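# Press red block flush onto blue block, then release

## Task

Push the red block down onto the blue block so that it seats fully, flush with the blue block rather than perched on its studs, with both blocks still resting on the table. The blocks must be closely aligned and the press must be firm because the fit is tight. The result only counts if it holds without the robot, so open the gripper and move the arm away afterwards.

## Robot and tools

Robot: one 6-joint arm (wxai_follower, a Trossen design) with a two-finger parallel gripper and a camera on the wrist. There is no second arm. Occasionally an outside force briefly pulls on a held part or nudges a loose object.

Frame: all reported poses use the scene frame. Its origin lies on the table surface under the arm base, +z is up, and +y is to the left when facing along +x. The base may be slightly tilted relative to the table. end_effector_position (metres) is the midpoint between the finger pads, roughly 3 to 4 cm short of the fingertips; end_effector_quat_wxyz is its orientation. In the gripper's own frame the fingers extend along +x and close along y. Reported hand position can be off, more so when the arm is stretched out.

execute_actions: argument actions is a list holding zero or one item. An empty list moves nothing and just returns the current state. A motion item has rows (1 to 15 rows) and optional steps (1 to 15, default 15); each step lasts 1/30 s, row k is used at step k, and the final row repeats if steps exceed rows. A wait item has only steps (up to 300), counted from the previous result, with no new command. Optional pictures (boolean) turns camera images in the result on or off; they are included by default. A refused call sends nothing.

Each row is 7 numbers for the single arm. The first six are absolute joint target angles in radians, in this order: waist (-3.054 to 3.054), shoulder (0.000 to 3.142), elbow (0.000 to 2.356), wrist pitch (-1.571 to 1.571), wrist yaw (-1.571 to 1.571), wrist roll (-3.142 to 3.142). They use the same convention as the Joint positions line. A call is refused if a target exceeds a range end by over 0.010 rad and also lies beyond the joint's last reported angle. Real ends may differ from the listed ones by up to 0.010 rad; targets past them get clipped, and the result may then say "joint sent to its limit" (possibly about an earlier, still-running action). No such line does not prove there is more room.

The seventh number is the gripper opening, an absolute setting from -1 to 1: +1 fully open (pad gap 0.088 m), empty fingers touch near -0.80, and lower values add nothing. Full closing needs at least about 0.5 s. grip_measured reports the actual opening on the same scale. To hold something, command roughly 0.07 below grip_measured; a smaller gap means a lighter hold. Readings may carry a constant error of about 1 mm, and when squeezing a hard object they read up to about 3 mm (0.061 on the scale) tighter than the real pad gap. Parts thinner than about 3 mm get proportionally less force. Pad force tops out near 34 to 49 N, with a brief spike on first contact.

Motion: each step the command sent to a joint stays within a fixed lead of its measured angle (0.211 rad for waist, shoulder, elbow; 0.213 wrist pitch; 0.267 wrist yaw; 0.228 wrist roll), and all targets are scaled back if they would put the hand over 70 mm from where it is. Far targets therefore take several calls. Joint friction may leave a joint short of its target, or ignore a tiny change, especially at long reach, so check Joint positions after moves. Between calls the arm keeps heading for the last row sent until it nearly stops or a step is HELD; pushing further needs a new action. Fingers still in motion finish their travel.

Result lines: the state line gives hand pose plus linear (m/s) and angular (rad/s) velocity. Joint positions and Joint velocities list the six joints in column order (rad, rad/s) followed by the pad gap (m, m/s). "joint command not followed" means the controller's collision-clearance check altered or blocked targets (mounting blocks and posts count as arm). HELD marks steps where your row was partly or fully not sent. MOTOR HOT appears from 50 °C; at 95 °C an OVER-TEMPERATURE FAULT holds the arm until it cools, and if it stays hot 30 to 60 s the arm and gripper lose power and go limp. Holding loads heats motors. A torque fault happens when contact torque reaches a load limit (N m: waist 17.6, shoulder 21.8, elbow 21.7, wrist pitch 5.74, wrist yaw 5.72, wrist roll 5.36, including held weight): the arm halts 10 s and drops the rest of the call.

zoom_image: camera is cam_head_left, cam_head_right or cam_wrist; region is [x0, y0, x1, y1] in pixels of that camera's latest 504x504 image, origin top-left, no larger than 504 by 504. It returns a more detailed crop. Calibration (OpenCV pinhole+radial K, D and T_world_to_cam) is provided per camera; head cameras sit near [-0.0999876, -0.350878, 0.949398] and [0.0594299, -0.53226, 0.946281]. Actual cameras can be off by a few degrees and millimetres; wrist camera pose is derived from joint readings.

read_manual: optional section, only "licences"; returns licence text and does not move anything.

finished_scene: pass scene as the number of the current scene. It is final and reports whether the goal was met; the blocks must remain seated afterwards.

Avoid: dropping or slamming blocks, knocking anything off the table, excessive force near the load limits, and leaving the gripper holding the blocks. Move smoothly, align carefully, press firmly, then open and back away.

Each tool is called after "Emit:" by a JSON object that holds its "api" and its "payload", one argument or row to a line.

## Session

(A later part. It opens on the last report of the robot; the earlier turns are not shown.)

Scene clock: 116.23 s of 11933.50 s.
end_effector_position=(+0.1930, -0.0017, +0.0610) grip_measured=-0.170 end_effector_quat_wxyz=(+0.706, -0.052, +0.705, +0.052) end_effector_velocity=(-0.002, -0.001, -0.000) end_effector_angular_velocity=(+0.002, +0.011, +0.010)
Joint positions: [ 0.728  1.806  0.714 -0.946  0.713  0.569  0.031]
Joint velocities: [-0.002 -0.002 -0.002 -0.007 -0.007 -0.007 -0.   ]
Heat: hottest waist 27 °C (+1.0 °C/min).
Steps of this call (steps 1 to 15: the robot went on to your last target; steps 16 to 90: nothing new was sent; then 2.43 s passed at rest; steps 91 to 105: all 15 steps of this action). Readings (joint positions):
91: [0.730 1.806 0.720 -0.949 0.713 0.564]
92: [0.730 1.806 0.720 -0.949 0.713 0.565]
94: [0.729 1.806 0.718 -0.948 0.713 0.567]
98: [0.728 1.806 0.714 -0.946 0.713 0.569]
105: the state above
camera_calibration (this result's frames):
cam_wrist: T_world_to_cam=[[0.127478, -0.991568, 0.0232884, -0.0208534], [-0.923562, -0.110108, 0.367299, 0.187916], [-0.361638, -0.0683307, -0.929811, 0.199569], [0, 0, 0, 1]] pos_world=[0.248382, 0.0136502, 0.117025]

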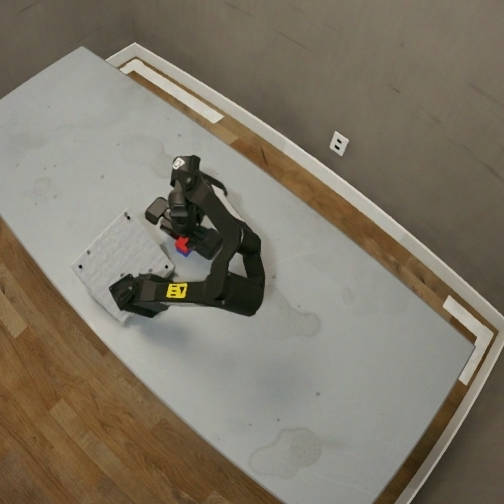

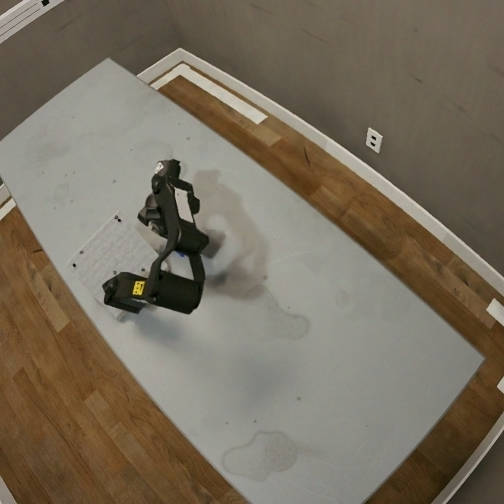

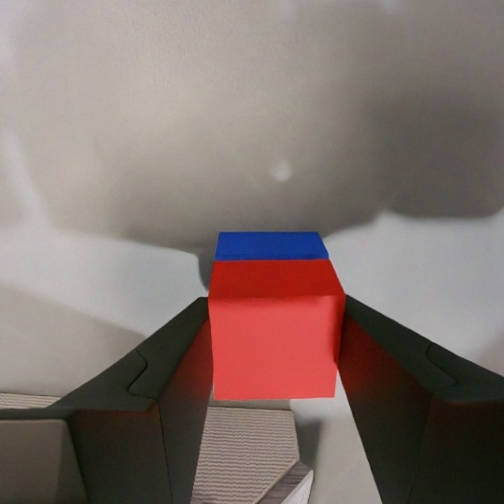

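Emit:
{"api": "execute_actions", "payload": {
  "actions": [
    {"rows":[[0.677,1.847,0.66,-0.935,0.722,0.57,-0.3],[0.677,1.847,0.66,-0.935,0.722,0.57,-0.3],[0.668,1.853,0.653,-0.935,0.722,0.57,-0.3],[0.668,1.853,0.653,-0.935,0.722,0.57,-0.3],[0.659,1.859,0.646,-0.93,0.722,0.57,-0.3],[0.659,1.859,0.646,-0.93,0.722,0.57,-0.3],[0.65,1.865,0.64,-0.93,0.722,0.57,-0.3]]}
  ]
}}

Emit:
{"api": "zoom_image", "payload": {
  "camera": "cam_wrist",
  "region": [170,190,380,320]
}}

Scene clock: 121.77 s of 11933.50 s.
end_effector_position=(+0.1951, -0.0013, +0.0633) grip_measured=-0.170 end_effector_quat_wxyz=(+0.710, -0.050, +0.701, +0.052) end_effector_velocity=(-0.001, -0.002, -0.001) end_effector_angular_velocity=(-0.012, +0.004, -0.001)
Joint positions: [ 0.733  1.802  0.719 -0.946  0.714  0.57   0.031]
Joint velocities: [-0.002  0.002 -0.002 -0.007  0.007  0.007  0.   ]
Heat: hottest waist 26 °C (+0.0 °C/min).
A step of this action was HELD (marked below), so the robot has no last target. The arm can still carry out the HELD step.
Steps of this call (steps 1 to 15: the robot went on to your last target; steps 16 to 90: nothing new was sent; then 2.03 s passed at rest; steps 91 to 105: all 15 steps of this action). Readings (joint positions):
91: [0.728 1.807 0.713 -0.946 0.713 0.570]
92: [0.726 1.807 0.713 -0.945 0.712 0.570]
93: [0.731 1.802 0.719 -0.947 0.712 0.570] HELD
94: [0.732 1.802 0.719 -0.947 0.714 0.570] HELD
95: [0.733 1.802 0.719 -0.946 0.714 0.570] HELD
96: [0.733 1.802 0.719 -0.946 0.714 0.570] HELD
97: [0.733 1.802 0.719 -0.946 0.714 0.570] HELD
98: [0.733 1.802 0.719 -0.946 0.714 0.570] HELD
99: [0.733 1.802 0.719 -0.946 0.714 0.570] HELD
100: [0.733 1.802 0.719 -0.946 0.714 0.570] HELD
101: [0.733 1.802 0.719 -0.946 0.714 0.570] HELD
102: [0.733 1.802 0.719 -0.946 0.714 0.570] HELD
103: [0.733 1.802 0.719 -0.946 0.714 0.570] HELD
104: [0.733 1.802 0.719 -0.946 0.714 0.570] HELD
105: the state above HELD
joint command not followed: on one or more control steps a check withheld the commanded joint targets, and the robot was not sent them on those steps. On the call's last step the targets were still withheld.
cause: the commanded joint targets would bring two parts of the arm too close to each other (joints 1 (waist) to 6 (wrist roll) lie between them); next, command targets that bring no two parts of the arm closer together.
camera_calibration (this result's frames):
cam_wrist: T_world_to_cam=[[0.124022, -0.992063, 0.0207501, -0.0199061], [-0.927572, -0.108481, 0.357549, 0.190521], [-0.35246, -0.0635912, -0.933664, 0.200945], [0, 0, 0, 1]] pos_world=[0.250016, 0.0136981, 0.119907]

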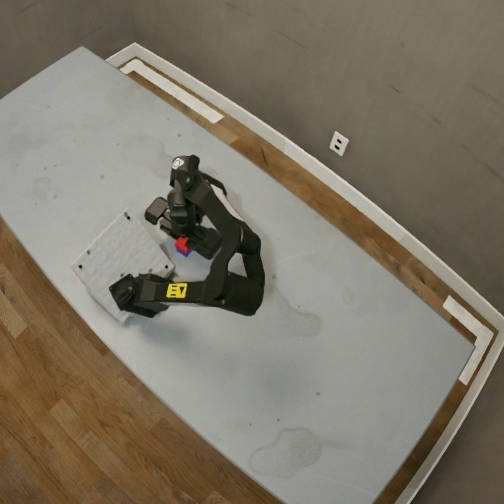

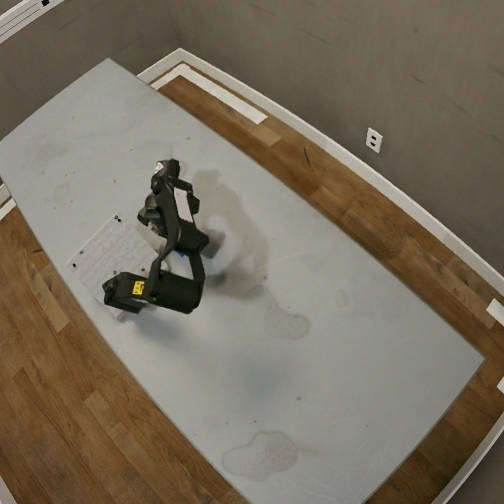

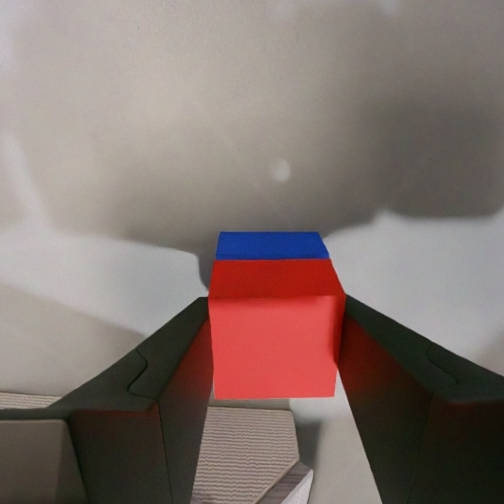

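Region (170, 190, 380, 320) of cam_wrist's 504x504 image, scaled by 2.400, with more detail than that image has; it fills the top 312 rows of this view, and the rest is white.

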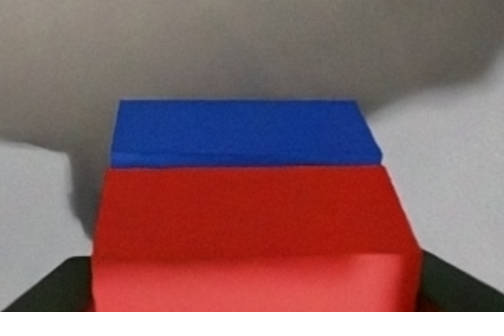

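Emit:
{"api": "execute_actions", "payload": {
  "actions": [
    {"rows":[[0.733,1.802,0.719,-0.946,0.714,0.57,0.1],[0.733,1.802,0.719,-0.946,0.714,0.57,0.1],[0.733,1.802,0.719,-0.946,0.714,0.57,0.1],[0.733,1.802,0.719,-0.946,0.714,0.57,0.1],[0.733,1.802,0.719,-0.946,0.714,0.57,0.1],[0.72,1.81,0.705,-0.93,0.72,0.56,0.1],[0.71,1.815,0.695,-0.91,0.725,0.545,0.1],[0.70,1.818,0.685,-0.89,0.73,0.535,0.1],[0.684,1.82,0.675,-0.87,0.735,0.519,0.1]]}
  ],
  "pictures": false
}}

Emit:
{"api": "execute_actions", "payload": {
  "actions": [
    {"steps":15}
  ]
}}

Scene clock: 128.10 s of 11933.50 s.
end_effector_position=(+0.1944, -0.0026, +0.0493) grip_measured=+0.096 end_effector_quat_wxyz=(+0.706, -0.050, +0.704, +0.051) end_effector_velocity=(+0.006, +0.003, -0.003) end_effector_angular_velocity=(+0.015, -0.023, -0.017)
Joint positions: [ 0.686  1.813  0.685 -0.877  0.73   0.524  0.044]
Joint velocities: [-0.012 -0.002 -0.007  0.051  0.007 -0.022  0.001]
Heat: hottest waist 26 °C (+0.0 °C/min).
Steps of this call (steps 1 to 90: nothing new was sent; then 2.83 s passed at rest; steps 91 to 105: all 15 steps of this action). Readings (joint positions):
91: [0.733 1.802 0.719 -0.946 0.714 0.570]
92: [0.733 1.802 0.719 -0.946 0.714 0.570]
94: [0.733 1.802 0.719 -0.946 0.714 0.570]
98: [0.721 1.804 0.712 -0.924 0.718 0.556]
105: the state above

Scene clock: 128.60 s of 11933.50 s.
end_effector_position=(+0.1950, -0.0024, +0.0491) grip_measured=+0.097 end_effector_quat_wxyz=(+0.707, -0.050, +0.704, +0.051) end_effector_velocity=(-0.002, +0.001, -0.001) end_effector_angular_velocity=(+0.007, +0.005, +0.004)
Joint positions: [ 0.685  1.813  0.685 -0.872  0.732  0.521  0.044]
Joint velocities: [-0.002 -0.002 -0.007  0.007 -0.007 -0.007 -0.   ]
Heat: hottest waist 26 °C (+0.0 °C/min).
Steps of this call (steps 1 to 15: the robot went on to your last target). Readings (joint positions):
1: [0.686 1.813 0.685 -0.875 0.731 0.523]
2: [0.686 1.813 0.685 -0.874 0.731 0.522]
4: [0.686 1.813 0.685 -0.873 0.732 0.522]
8: [0.685 1.813 0.685 -0.872 0.732 0.521]
15: the state above
The arm was judged still, so your last target was given up. Only a new action makes it travel on or press farther. Fingers that are still opening or closing keep moving.
camera_calibration (this result's frames):
cam_wrist: T_world_to_cam=[[0.121437, -0.992362, 0.0217059, -0.0202429], [-0.925141, -0.105233, 0.364746, 0.194519], [-0.359675, -0.0643747, -0.930854, 0.188817], [0, 0, 0, 1]] pos_world=[0.250328, 0.0125366, 0.10525]

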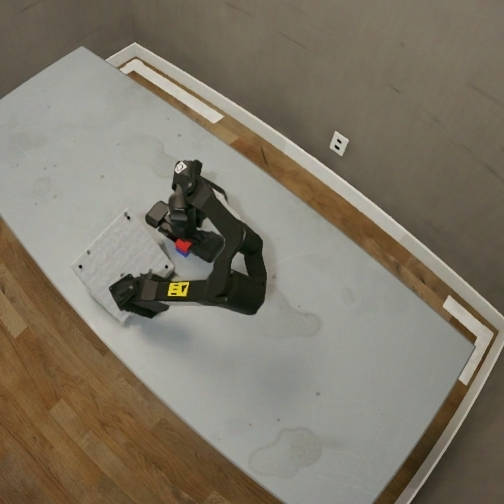

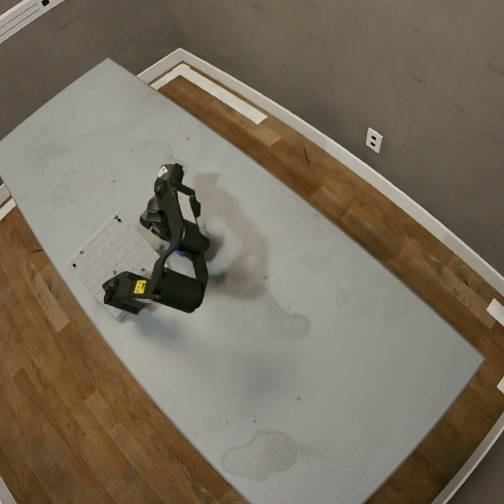

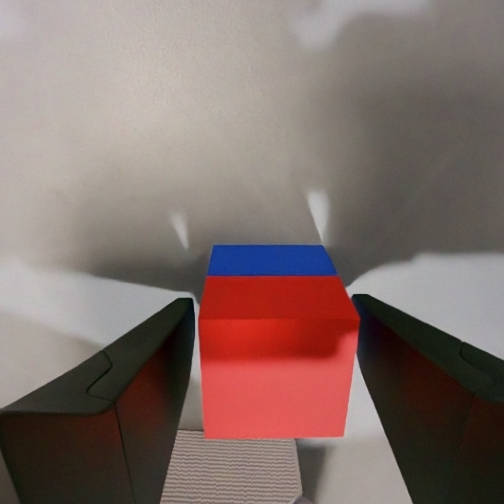

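Emit:
{"api": "execute_actions", "payload": {
  "actions": [
    {"rows":[[0.67,1.822,0.661,-0.843,0.741,0.502,0.1],[0.67,1.822,0.661,-0.843,0.741,0.502,0.1],[0.67,1.822,0.661,-0.843,0.741,0.502,0.1],[0.67,1.822,0.661,-0.843,0.741,0.502,0.1],[0.67,1.822,0.661,-0.843,0.741,0.502,0.1],[0.67,1.822,0.661,-0.843,0.741,0.502,0.1],[0.67,1.822,0.661,-0.843,0.741,0.502,-0.3]]}
  ],
  "pictures": false
}}

Emit:
{"api": "execute_actions", "payload": {
  "actions": [
    {"rows":[[0.67,1.822,0.661,-0.843,0.741,0.502,-0.3],[0.69,1.8,0.7,-0.9,0.73,0.52,-0.3],[0.71,1.78,0.73,-0.96,0.72,0.54,-0.3],[0.72,1.76,0.76,-1.02,0.72,0.56,-0.3],[0.72,1.74,0.78,-1.07,0.72,0.58,-0.3],[0.7,1.71,0.8,-1.1,0.73,0.6,-0.3],[0.65,1.67,0.82,-1.12,0.74,0.63,-0.3],[0.6,1.63,0.84,-1.13,0.76,0.66,-0.3],[0.55,1.6,0.86,-1.14,0.77,0.7,-0.3],[0.5,1.57,0.88,-1.14,0.78,0.73,-0.3],[0.45,1.54,0.9,-1.14,0.79,0.76,-0.3],[0.4,1.51,0.92,-1.13,0.8,0.8,-0.3],[0.35,1.49,0.93,-1.12,0.81,0.8,-0.3],[0.3,1.47,0.94,-1.1,0.82,0.8,-0.3],[0.25,1.45,0.95,-1.07,0.826,0.8,-0.3]]}
  ],
  "pictures": false
}}

Emit:
{"api": "execute_actions", "payload": {
  "actions": [
    {"rows":[[0.24,1.44,0.95,-1.06,0.826,0.8,-0.3],[0.24,1.44,0.95,-1.06,0.826,0.8,-0.3],[0.24,1.44,0.95,-1.06,0.826,0.8,-0.3],[0.22,1.44,0.93,-1.02,0.826,0.8,-0.3],[0.21,1.44,0.915,-1.0,0.826,0.8,-0.3],[0.2,1.44,0.9,-0.98,0.826,0.8,-0.3],[0.19,1.44,0.89,-0.96,0.826,0.8,-0.3],[0.18,1.44,0.88,-0.94,0.826,0.8,-0.3],[0.173,1.44,0.874,-0.926,0.826,0.8,-0.3]]}
  ],
  "pictures": false
}}

Emit:
{"api": "execute_actions", "payload": {
  "actions": [
    {"steps":15}
  ]
}}

Scene clock: 142.60 s of 11933.50 s.
end_effector_position=(+0.1944, -0.0028, +0.0444) grip_measured=-0.173 end_effector_quat_wxyz=(+0.707, -0.050, +0.704, +0.050) end_effector_velocity=(-0.001, +0.001, -0.001) end_effector_angular_velocity=(+0.007, +0.005, +0.019)
Joint positions: [ 0.671  1.815  0.671 -0.846  0.738  0.505  0.031]
Joint velocities: [-0.002  0.002 -0.002  0.007 -0.007 -0.022 -0.   ]
Heat: hottest waist 27 °C (+1.0 °C/min).
Steps of this call (steps 1 to 90: nothing new was sent; then 10.50 s passed at rest; steps 91 to 105: all 15 steps of this action). Readings (joint positions):
91: [0.684 1.813 0.683 -0.867 0.733 0.517]
92: [0.680 1.813 0.680 -0.858 0.735 0.513]
94: [0.674 1.814 0.674 -0.852 0.737 0.509]
98: [0.671 1.815 0.671 -0.847 0.737 0.505]
105: the state above

Scene clock: 143.10 s of 11933.50 s.
end_effector_position=(+0.2371, -0.1198, +0.0769) grip_measured=-0.173 end_effector_quat_wxyz=(+0.680, +0.191, +0.685, -0.179) end_effector_velocity=(+0.077, -0.406, -0.091) end_effector_angular_velocity=(-0.047, +0.031, -2.400)
Joint positions: [ 0.372  1.513  0.913 -1.105  0.804  0.772  0.031]
Joint velocities: [-1.482 -0.725  0.379  0.418  0.242  0.286 -0.   ]
Heat: hottest waist 27 °C (+1.0 °C/min).
Steps of this call (steps 1 to 15: all 15 steps of this action). Readings (joint positions):
1: [0.671 1.815 0.671 -0.846 0.738 0.505]
2: [0.673 1.815 0.673 -0.851 0.738 0.506]
4: [0.688 1.808 0.692 -0.920 0.730 0.525]
8: [0.680 1.726 0.770 -1.063 0.728 0.597]
15: the state above

Scene clock: 143.60 s of 11933.50 s.
end_effector_position=(+0.2407, -0.1574, +0.0476) grip_measured=-0.173 end_effector_quat_wxyz=(+0.645, +0.290, +0.646, -0.288) end_effector_velocity=(+0.002, +0.003, -0.004) end_effector_angular_velocity=(+0.021, -0.010, -0.035)
Joint positions: [ 0.175  1.448  0.884 -0.933  0.824  0.797  0.031]
Joint velocities: [-0.012 -0.002 -0.012  0.037 -0.022  0.007  0.   ]
Heat: hottest waist 27 °C (+1.0 °C/min).
Steps of this call (steps 1 to 15: all 15 steps of this action). Readings (joint positions):
1: [0.326 1.491 0.924 -1.091 0.812 0.780]
2: [0.291 1.474 0.933 -1.081 0.819 0.786]
4: [0.255 1.453 0.940 -1.064 0.824 0.792]
8: [0.208 1.448 0.916 -0.989 0.824 0.796]
15: the state above

Scene clock: 144.10 s of 11933.50 s.
end_effector_position=(+0.2409, -0.1574, +0.0471) grip_measured=-0.173 end_effector_quat_wxyz=(+0.645, +0.291, +0.645, -0.289) end_effector_velocity=(-0.001, -0.001, +0.001) end_effector_angular_velocity=(+0.007, -0.000, +0.019)
Joint positions: [ 0.174  1.448  0.883 -0.928  0.824  0.797  0.031]
Joint velocities: [-0.002 -0.007  0.002 -0.007 -0.007 -0.022 -0.   ]
Heat: hottest waist 27 °C (+1.0 °C/min).
Steps of this call (steps 1 to 15: the robot went on to your last target). Readings (joint positions):
1: [0.174 1.448 0.884 -0.932 0.824 0.797]
2: [0.174 1.448 0.884 -0.930 0.824 0.797]
4: [0.174 1.448 0.884 -0.929 0.824 0.797]
8: [0.174 1.448 0.883 -0.928 0.824 0.797]
15: the state above
The arm was judged still, so your last target was given up. Only a new action makes it travel on or press farther. Fingers that are still opening or closing keep moving.
camera_calibration (this result's frames):
cam_wrist: T_world_to_cam=[[-0.76045, -0.649046, 0.0213459, 0.0869249], [-0.596858, 0.7115, 0.370848, 0.270568], [-0.255885, 0.269271, -0.928448, 0.220951], [0, 0, 0, 1]] pos_world=[0.284131, -0.195586, 0.102946]

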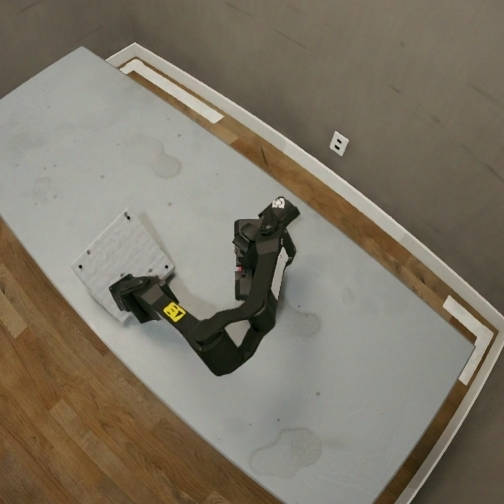

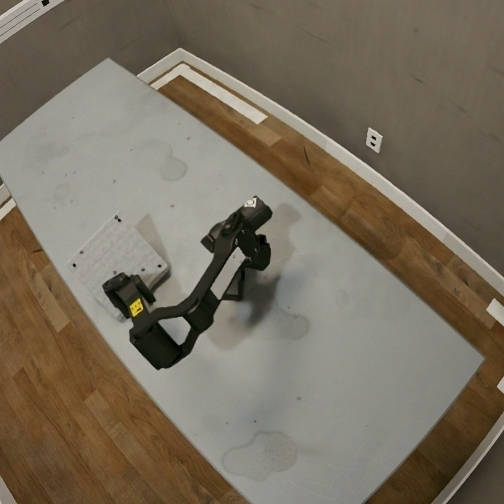

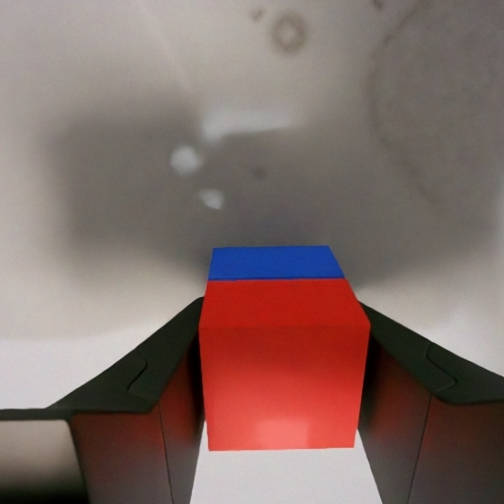

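Emit:
{"api": "execute_actions", "payload": {
  "actions": [
    {"rows":[[0.168,1.448,0.869,-0.916,0.826,0.797,-0.3],[0.168,1.448,0.869,-0.916,0.826,0.797,-0.3],[0.168,1.448,0.869,-0.916,0.826,0.797,-0.3],[0.168,1.448,0.869,-0.916,0.826,0.797,-0.3],[0.168,1.448,0.869,-0.916,0.826,0.797,-0.3],[0.168,1.448,0.869,-0.916,0.826,0.797,0.6]]}
  ],
  "pictures": false
}}

Emit:
{"api": "execute_actions", "payload": {
  "actions": [
    {"rows":[[0.168,1.448,0.869,-0.916,0.826,-0.776,0.6]]}
  ],
  "pictures": false
}}

Emit:
{"api": "execute_actions", "payload": {
  "actions": [
    {"steps":25}
  ]
}}

Emit:
{"api": "execute_actions", "payload": {
  "actions": [
    {"rows":[[0.168,1.448,0.869,-0.916,0.826,-0.776,-0.25]]}
  ]
}}

Scene clock: 150.27 s of 11933.50 s.
end_effector_position=(+0.2409, -0.1574, +0.0456) grip_measured=+0.571 end_effector_quat_wxyz=(+0.644, +0.293, +0.644, -0.291) end_effector_velocity=(+0.000, +0.001, -0.000) end_effector_angular_velocity=(+0.007, -0.004, -0.014)
Joint positions: [ 0.169  1.448  0.878 -0.918  0.824  0.797  0.067]
Joint velocities: [-0.002 -0.002 -0.002  0.007 -0.007  0.007  0.016]
Heat: hottest waist 27 °C (+0.0 °C/min).
Steps of this call (steps 1 to 90: nothing new was sent; then 2.67 s passed at rest; steps 91 to 105: all 15 steps of this action). Readings (joint positions):
91: [0.173 1.448 0.882 -0.926 0.824 0.797]
92: [0.172 1.448 0.881 -0.923 0.824 0.797]
94: [0.169 1.448 0.879 -0.921 0.824 0.797]
98: [0.169 1.448 0.878 -0.919 0.824 0.797]
105: the state above

Scene clock: 150.77 s of 11933.50 s.
end_effector_position=(+0.2408, -0.1574, +0.0454) grip_measured=+0.597 end_effector_quat_wxyz=(+0.706, -0.036, +0.706, +0.038) end_effector_velocity=(-0.005, -0.001, -0.000) end_effector_angular_velocity=(-0.007, +0.013, +1.956)
Joint positions: [ 0.168  1.448  0.878 -0.917  0.824 -0.16   0.068]
Joint velocities: [-0.002 -0.002 -0.002 -0.022  0.007 -1.941  0.   ]
Heat: hottest waist 27 °C (+0.0 °C/min).
Steps of this call (steps 1 to 15: all 15 steps of this action). Readings (joint positions):
1: [0.168 1.448 0.878 -0.917 0.824 0.751]
2: [0.168 1.448 0.878 -0.917 0.824 0.683]
4: [0.168 1.448 0.878 -0.917 0.824 0.553]
8: [0.168 1.448 0.878 -0.917 0.824 0.294]
15: the state above

Scene clock: 151.60 s of 11933.50 s.
end_effector_position=(+0.2408, -0.1574, +0.0454) grip_measured=+0.597 end_effector_quat_wxyz=(+0.662, -0.248, +0.662, +0.249) end_effector_velocity=(-0.003, +0.002, -0.001) end_effector_angular_velocity=(+0.022, +0.009, +0.008)
Joint positions: [ 0.168  1.448  0.878 -0.917  0.824 -0.773  0.068]
Joint velocities: [-0.007 -0.002 -0.002 -0.007 -0.022 -0.007  0.   ]
Heat: hottest waist 27 °C (+0.0 °C/min).
Steps of this call (steps 1 to 25: the robot went on to your last target). Readings (joint positions):
1: [0.168 1.448 0.878 -0.917 0.824 -0.225]
2: [0.168 1.448 0.878 -0.917 0.824 -0.290]
4: [0.168 1.448 0.878 -0.917 0.824 -0.420]
8: [0.168 1.448 0.878 -0.917 0.824 -0.665]
25: the state above
camera_calibration (this result's frames):
cam_wrist: T_world_to_cam=[[0.642611, -0.765897, 0.0213082, -0.269412], [-0.71743, -0.591717, 0.367648, 0.0952309], [-0.268972, -0.251541, -0.929721, 0.140606], [0, 0, 0, 1]] pos_world=[0.279268, -0.114624, 0.101454]

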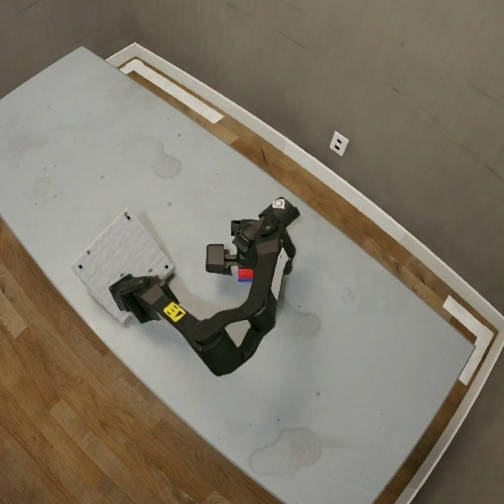

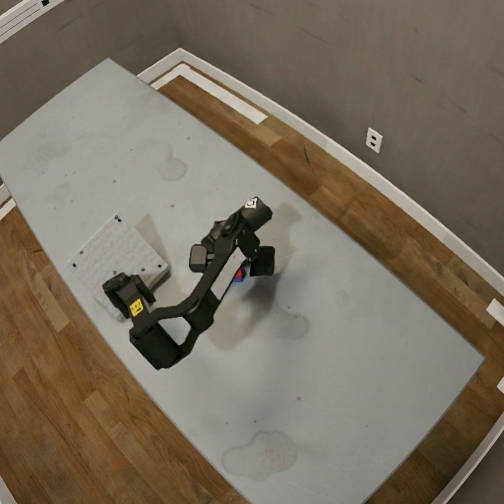

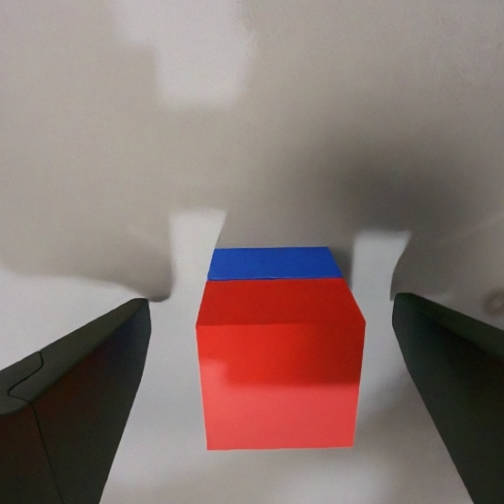

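Scene clock: 152.10 s of 11933.50 s.
end_effector_position=(+0.2409, -0.1574, +0.0456) grip_measured=-0.176 end_effector_quat_wxyz=(+0.662, -0.248, +0.661, +0.249) end_effector_velocity=(-0.002, +0.002, -0.001) end_effector_angular_velocity=(+0.008, +0.010, +0.015)
Joint positions: [ 0.169  1.448  0.878 -0.917  0.824 -0.774  0.03 ]
Joint velocities: [-0.002  0.002 -0.002 -0.007 -0.007 -0.007  0.   ]
Heat: hottest waist 27 °C (+0.0 °C/min).
Steps of this call (steps 1 to 15: all 15 steps of this action). Readings (joint positions):
1: [0.168 1.448 0.878 -0.917 0.824 -0.773]
2: [0.168 1.448 0.878 -0.917 0.824 -0.773]
4: [0.168 1.448 0.878 -0.917 0.824 -0.774]
8: [0.169 1.448 0.878 -0.917 0.824 -0.774]
15: the state above
camera_calibration (this result's frames):
cam_wrist: T_world_to_cam=[[0.643577, -0.765067, 0.0219237, -0.26955], [-0.716873, -0.592506, 0.367465, 0.0950358], [-0.268146, -0.252209, -0.929779, 0.140466], [0, 0, 0, 1]] pos_world=[0.27927, -0.114488, 0.10159]

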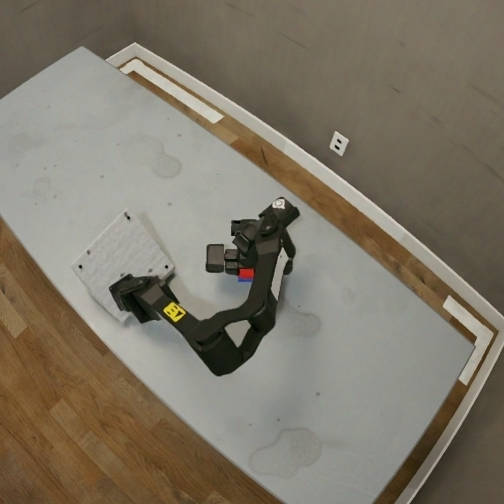

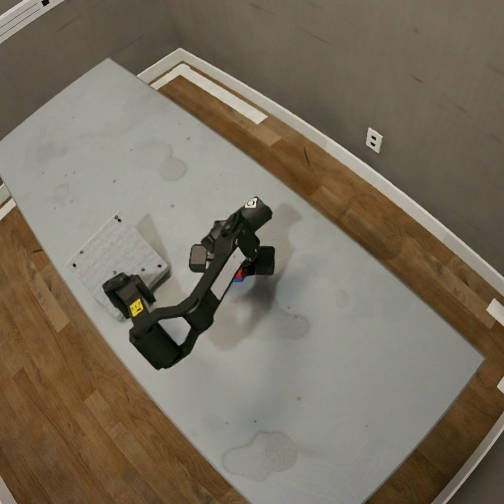

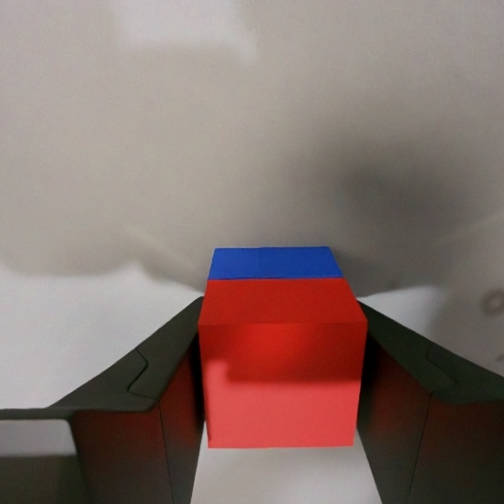

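Emit:
{"api": "execute_actions", "payload": {
  "actions": [
    {"rows":[[0.168,1.448,0.878,-0.916,0.826,-0.776,0.15],[0.168,1.448,0.878,-0.916,0.826,-0.776,0.15],[0.168,1.448,0.878,-0.916,0.826,-0.776,0.15],[0.168,1.448,0.878,-0.916,0.826,-0.776,0.15],[0.2,1.448,0.92,-0.98,0.826,-0.73,0.15],[0.23,1.448,0.95,-1.04,0.826,-0.68,0.15],[0.26,1.448,0.98,-1.1,0.826,-0.64,0.15],[0.291,1.448,1.012,-1.167,0.826,-0.593,0.15]]}
  ],
  "pictures": false
}}

Emit:
{"api": "execute_actions", "payload": {
  "actions": [
    {"rows":[[0.291,1.448,1.012,-1.167,0.826,-0.593,0.15],[0.291,1.448,1.012,-1.167,0.826,-0.593,0.15],[0.291,1.448,1.012,-1.167,0.826,-0.593,0.15],[0.291,1.448,1.012,-1.167,0.826,-0.593,-0.6]]}
  ]
}}

Emit:
{"api": "zoom_image", "payload": {
  "camera": "cam_wrist",
  "region": [170,190,380,320]
}}

Scene clock: 159.47 s of 11933.50 s.
end_effector_position=(+0.2426, -0.1602, +0.0853) grip_measured=+0.146 end_effector_quat_wxyz=(+0.665, -0.246, +0.660, +0.248) end_effector_velocity=(-0.021, -0.000, +0.003) end_effector_angular_velocity=(-0.001, +0.072, +0.045)
Joint positions: [ 0.285  1.448  0.999 -1.157  0.824 -0.602  0.046]
Joint velocities: [ 0.012 -0.007 -0.002 -0.125 -0.007  0.051  0.001]
Heat: hottest waist 27 °C (+0.0 °C/min).
Steps of this call (steps 1 to 15: the robot went on to your last target; steps 16 to 90: nothing new was sent; then 3.87 s passed at rest; steps 91 to 105: all 15 steps of this action). Readings (joint positions):
91: [0.169 1.448 0.878 -0.917 0.824 -0.774]
92: [0.169 1.448 0.878 -0.917 0.824 -0.774]
94: [0.169 1.448 0.878 -0.917 0.824 -0.774]
98: [0.221 1.448 0.930 -1.045 0.824 -0.683]
105: the state above

Scene clock: 159.97 s of 11933.50 s.
end_effector_position=(+0.2416, -0.1602, +0.0857) grip_measured=-0.587 end_effector_quat_wxyz=(+0.664, -0.246, +0.661, +0.248) end_effector_velocity=(-0.005, +0.000, -0.000) end_effector_angular_velocity=(+0.005, +0.017, +0.022)
Joint positions: [ 0.287  1.448  1.    -1.165  0.824 -0.596  0.01 ]
Joint velocities: [-0.002 -0.002 -0.002 -0.022 -0.007 -0.007 -0.006]
Heat: hottest waist 27 °C (+0.0 °C/min).
Steps of this call (steps 1 to 15: all 15 steps of this action). Readings (joint positions):
1: [0.286 1.448 0.999 -1.159 0.824 -0.600]
2: [0.286 1.448 0.999 -1.161 0.824 -0.599]
4: [0.287 1.448 1.000 -1.163 0.824 -0.597]
8: [0.287 1.448 1.000 -1.164 0.824 -0.596]
15: the state above
camera_calibration (this result's frames):
cam_wrist: T_world_to_cam=[[0.638883, -0.769012, 0.0211952, -0.272453], [-0.721141, -0.589063, 0.364636, 0.0808856], [-0.267924, -0.248245, -0.930909, 0.177904], [0, 0, 0, 1]] pos_world=[0.280061, -0.11771, 0.141893]

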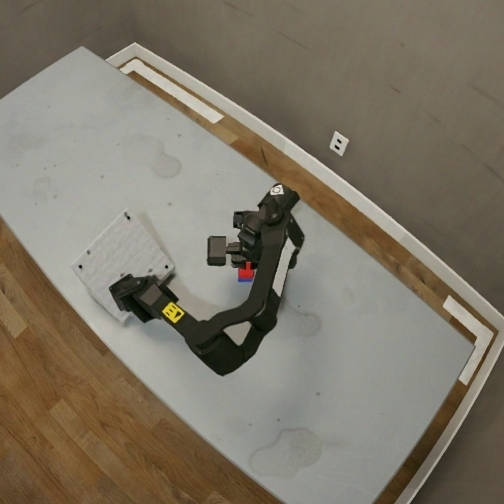

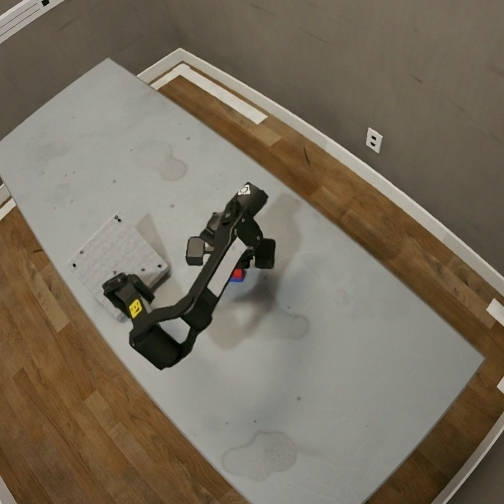

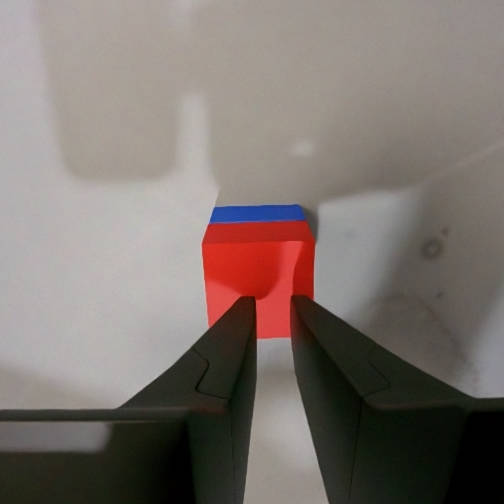

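Region (170, 190, 380, 320) of cam_wrist's 504x504 image, scaled by 2.400, with more detail than that image has; it fills the top 312 rows of this view, and the rest is white.

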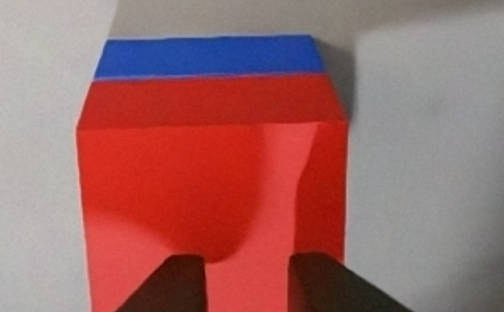

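Emit:
{"api": "execute_actions", "payload": {
  "actions": [
    {"rows":[[0.28,1.46,0.97,-1.13,0.826,-0.6,-0.6],[0.28,1.46,0.97,-1.13,0.826,-0.6,-0.6],[0.28,1.46,0.96,-1.12,0.826,-0.6,-0.6],[0.275,1.46,0.955,-1.11,0.826,-0.6,-0.6],[0.27,1.461,0.95,-1.1,0.826,-0.61,-0.6],[0.264,1.461,0.945,-1.088,0.826,-0.62,-0.6]]}
  ]
}}

Emit:
{"api": "execute_actions", "payload": {
  "actions": [
    {"rows":[[0.258,1.463,0.939,-1.08,0.826,-0.63,-0.6],[0.252,1.466,0.933,-1.075,0.826,-0.63,-0.6],[0.246,1.47,0.928,-1.075,0.826,-0.63,-0.6],[0.24,1.474,0.923,-1.075,0.826,-0.63,-0.6],[0.234,1.478,0.918,-1.075,0.826,-0.63,-0.6],[0.228,1.482,0.913,-1.075,0.826,-0.63,-0.6],[0.222,1.486,0.908,-1.075,0.826,-0.63,-0.6],[0.216,1.49,0.903,-1.075,0.826,-0.63,-0.6],[0.21,1.494,0.898,-1.075,0.826,-0.63,-0.6]]}
  ]
}}

Emit:
{"api": "zoom_image", "payload": {
  "camera": "cam_wrist",
  "region": [170,190,380,320]
}}

Scene clock: 169.97 s of 11933.50 s.
end_effector_position=(+0.2429, -0.1546, +0.0759) grip_measured=-0.598 end_effector_quat_wxyz=(+0.667, -0.244, +0.660, +0.245) end_effector_velocity=(+0.002, +0.001, -0.000) end_effector_angular_velocity=(+0.008, -0.002, -0.014)
Joint positions: [ 0.272  1.453  0.961 -1.094  0.825 -0.617  0.01 ]
Joint velocities: [-0.002  0.002  0.002  0.007 -0.007  0.007 -0.   ]
Heat: hottest waist 27 °C (+0.0 °C/min).
Steps of this call (steps 1 to 15: the robot went on to your last target; steps 16 to 90: nothing new was sent; then 6.50 s passed at rest; steps 91 to 105: all 15 steps of this action). Readings (joint positions):
91: [0.287 1.448 0.998 -1.162 0.824 -0.596]
92: [0.285 1.448 0.995 -1.151 0.824 -0.596]
94: [0.283 1.449 0.984 -1.134 0.824 -0.596]
98: [0.272 1.453 0.963 -1.105 0.825 -0.611]
105: the state above
camera_calibration (this result's frames):
cam_wrist: T_world_to_cam=[[0.632292, -0.774334, 0.0247765, -0.268278], [-0.72842, -0.583301, 0.359395, 0.0918132], [-0.263839, -0.24529, -0.932857, 0.170162], [0, 0, 0, 1]] pos_world=[0.281404, -0.112443, 0.132387]

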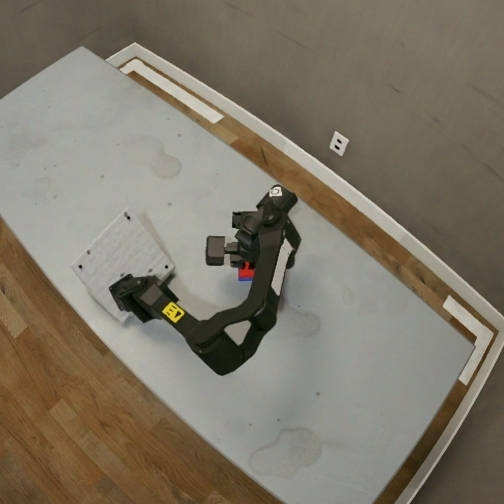

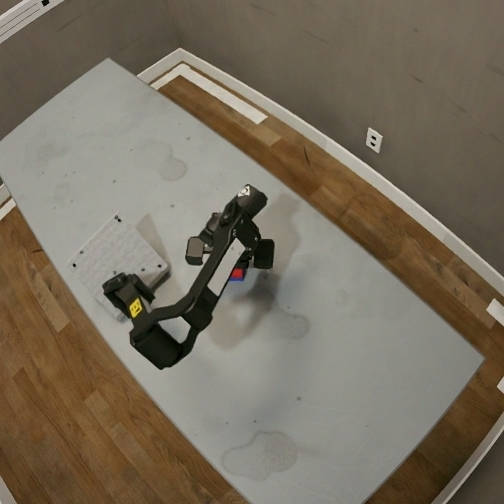

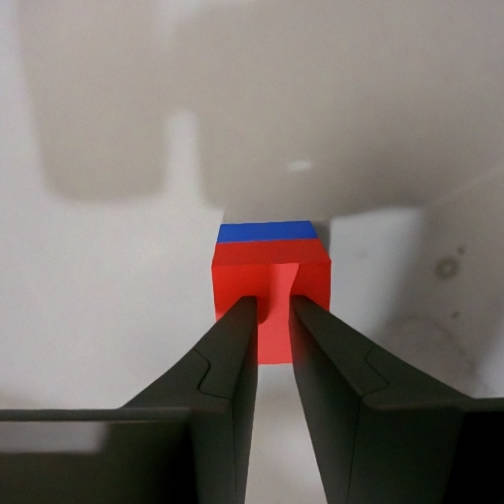

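Scene clock: 170.47 s of 11933.50 s.
end_effector_position=(+0.2416, -0.1529, +0.0726) grip_measured=-0.598 end_effector_quat_wxyz=(+0.666, -0.244, +0.660, +0.247) end_effector_velocity=(-0.004, +0.001, -0.002) end_effector_angular_velocity=(+0.006, +0.014, -0.018)
Joint positions: [ 0.266  1.453  0.948 -1.08   0.823 -0.627  0.01 ]
Joint velocities: [-0.007 -0.002 -0.007 -0.007 -0.007  0.022 -0.   ]
Heat: hottest waist 27 °C (+0.0 °C/min).
Steps of this call (steps 1 to 15: all 15 steps of this action). Readings (joint positions):
1: [0.272 1.453 0.960 -1.093 0.825 -0.619]
2: [0.272 1.453 0.958 -1.090 0.825 -0.622]
4: [0.270 1.453 0.955 -1.087 0.825 -0.625]
8: [0.269 1.453 0.949 -1.082 0.824 -0.627]
15: the state above
camera_calibration (this result's frames):
cam_wrist: T_world_to_cam=[[0.63629, -0.771158, 0.0212299, -0.266295], [-0.724168, -0.587579, 0.361015, 0.0911645], [-0.265925, -0.245084, -0.932318, 0.167666], [0, 0, 0, 1]] pos_world=[0.280046, -0.110697, 0.12906]

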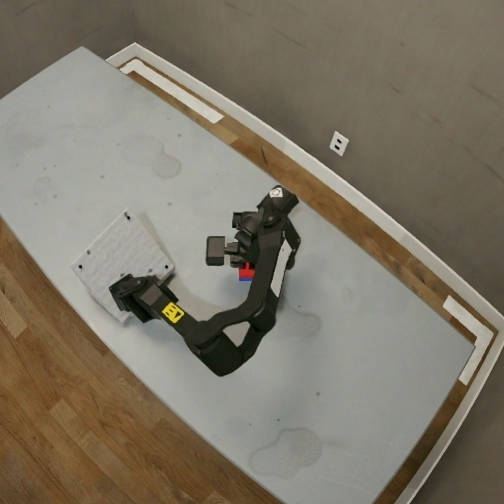

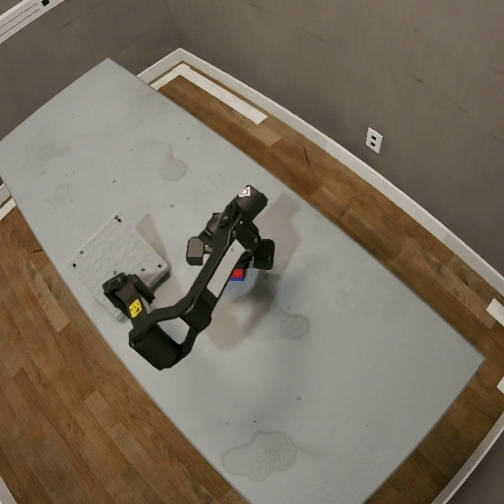

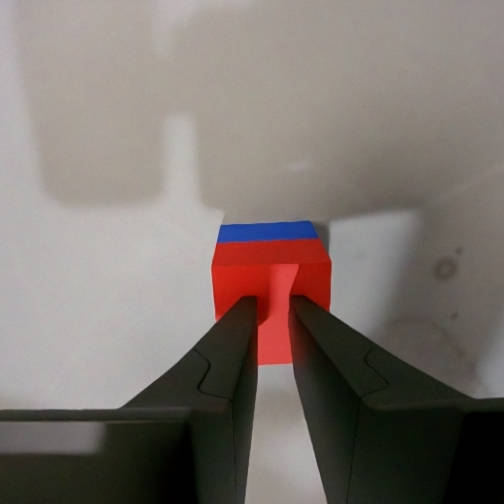

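Region (170, 190, 380, 320) of cam_wrist's 504x504 image, scaled by 2.400, with more detail than that image has; it fills the top 312 rows of this view, and the rest is white.

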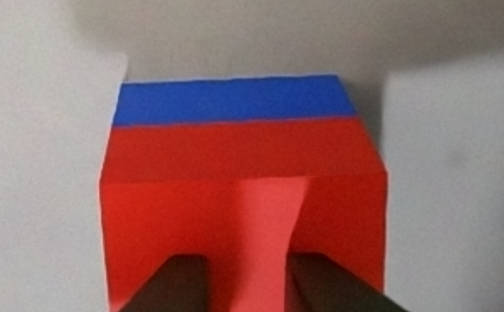

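Emit:
{"api": "execute_actions", "payload": {
  "actions": [
    {"rows":[[0.245,1.467,0.935,-1.11,0.85,-0.62,-0.6]]}
  ]
}}

Emit:
{"api": "zoom_image", "payload": {
  "camera": "cam_wrist",
  "region": [170,190,380,320]
}}

Scene clock: 175.83 s of 11933.50 s.
end_effector_position=(+0.2393, -0.1565, +0.0745) grip_measured=-0.598 end_effector_quat_wxyz=(+0.660, -0.254, +0.664, +0.245) end_effector_velocity=(-0.004, -0.002, -0.000) end_effector_angular_velocity=(-0.009, +0.016, +0.022)
Joint positions: [ 0.271  1.451  0.953 -1.104  0.841 -0.622  0.01 ]
Joint velocities: [-0.002 -0.002 -0.002 -0.022  0.007 -0.007 -0.   ]
Heat: hottest waist 27 °C (+0.0 °C/min).
Steps of this call (steps 1 to 15: the robot went on to your last target; steps 16 to 90: nothing new was sent; then 1.87 s passed at rest; steps 91 to 105: all 15 steps of this action). Readings (joint positions):
91: [0.267 1.451 0.951 -1.080 0.825 -0.628]
92: [0.269 1.451 0.952 -1.083 0.828 -0.627]
94: [0.271 1.451 0.953 -1.094 0.835 -0.625]
98: [0.271 1.451 0.953 -1.101 0.838 -0.623]
105: the state above
camera_calibration (this result's frames):
cam_wrist: T_world_to_cam=[[0.645159, -0.763389, 0.0317417, -0.269277], [-0.714934, -0.588511, 0.377525, 0.083163], [-0.269518, -0.266257, -0.925455, 0.164971], [0, 0, 0, 1]] pos_world=[0.277645, -0.112696, 0.129824]

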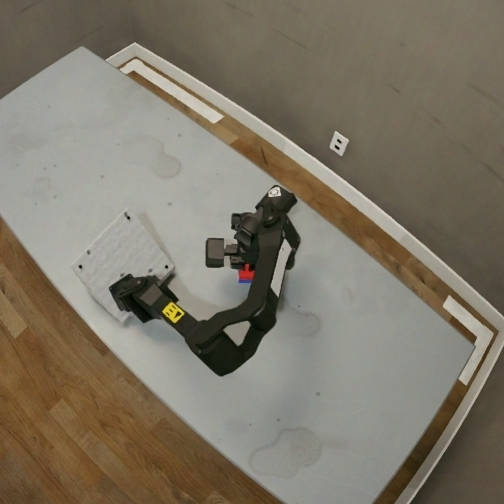

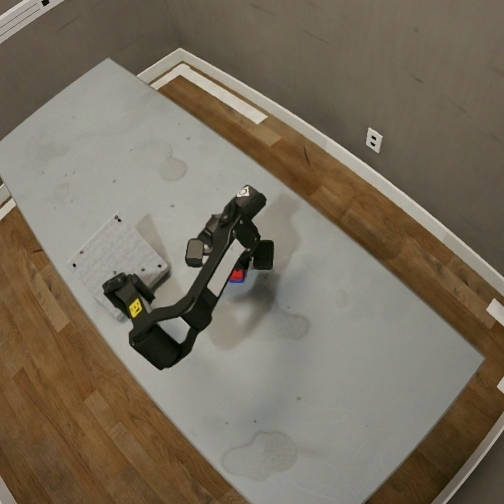

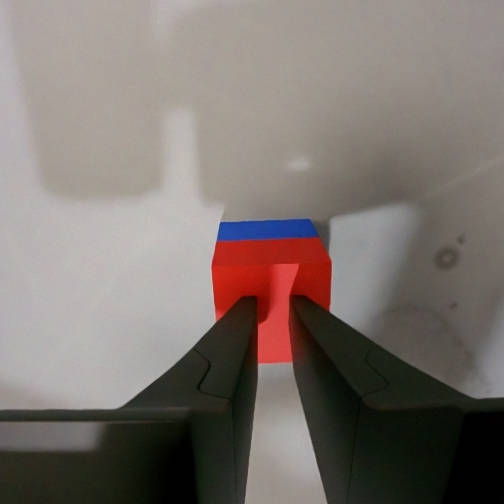

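Region (170, 190, 380, 320) of cam_wrist's 504x504 image, scaled by 2.400, with more detail than that image has; it fills the top 312 rows of this view, and the rest is white.

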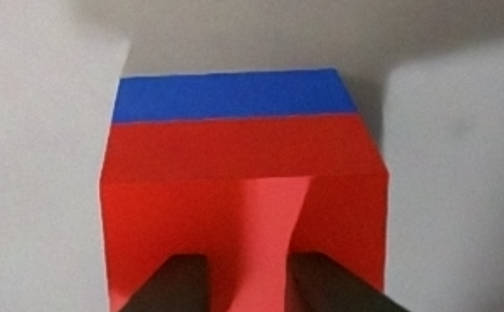

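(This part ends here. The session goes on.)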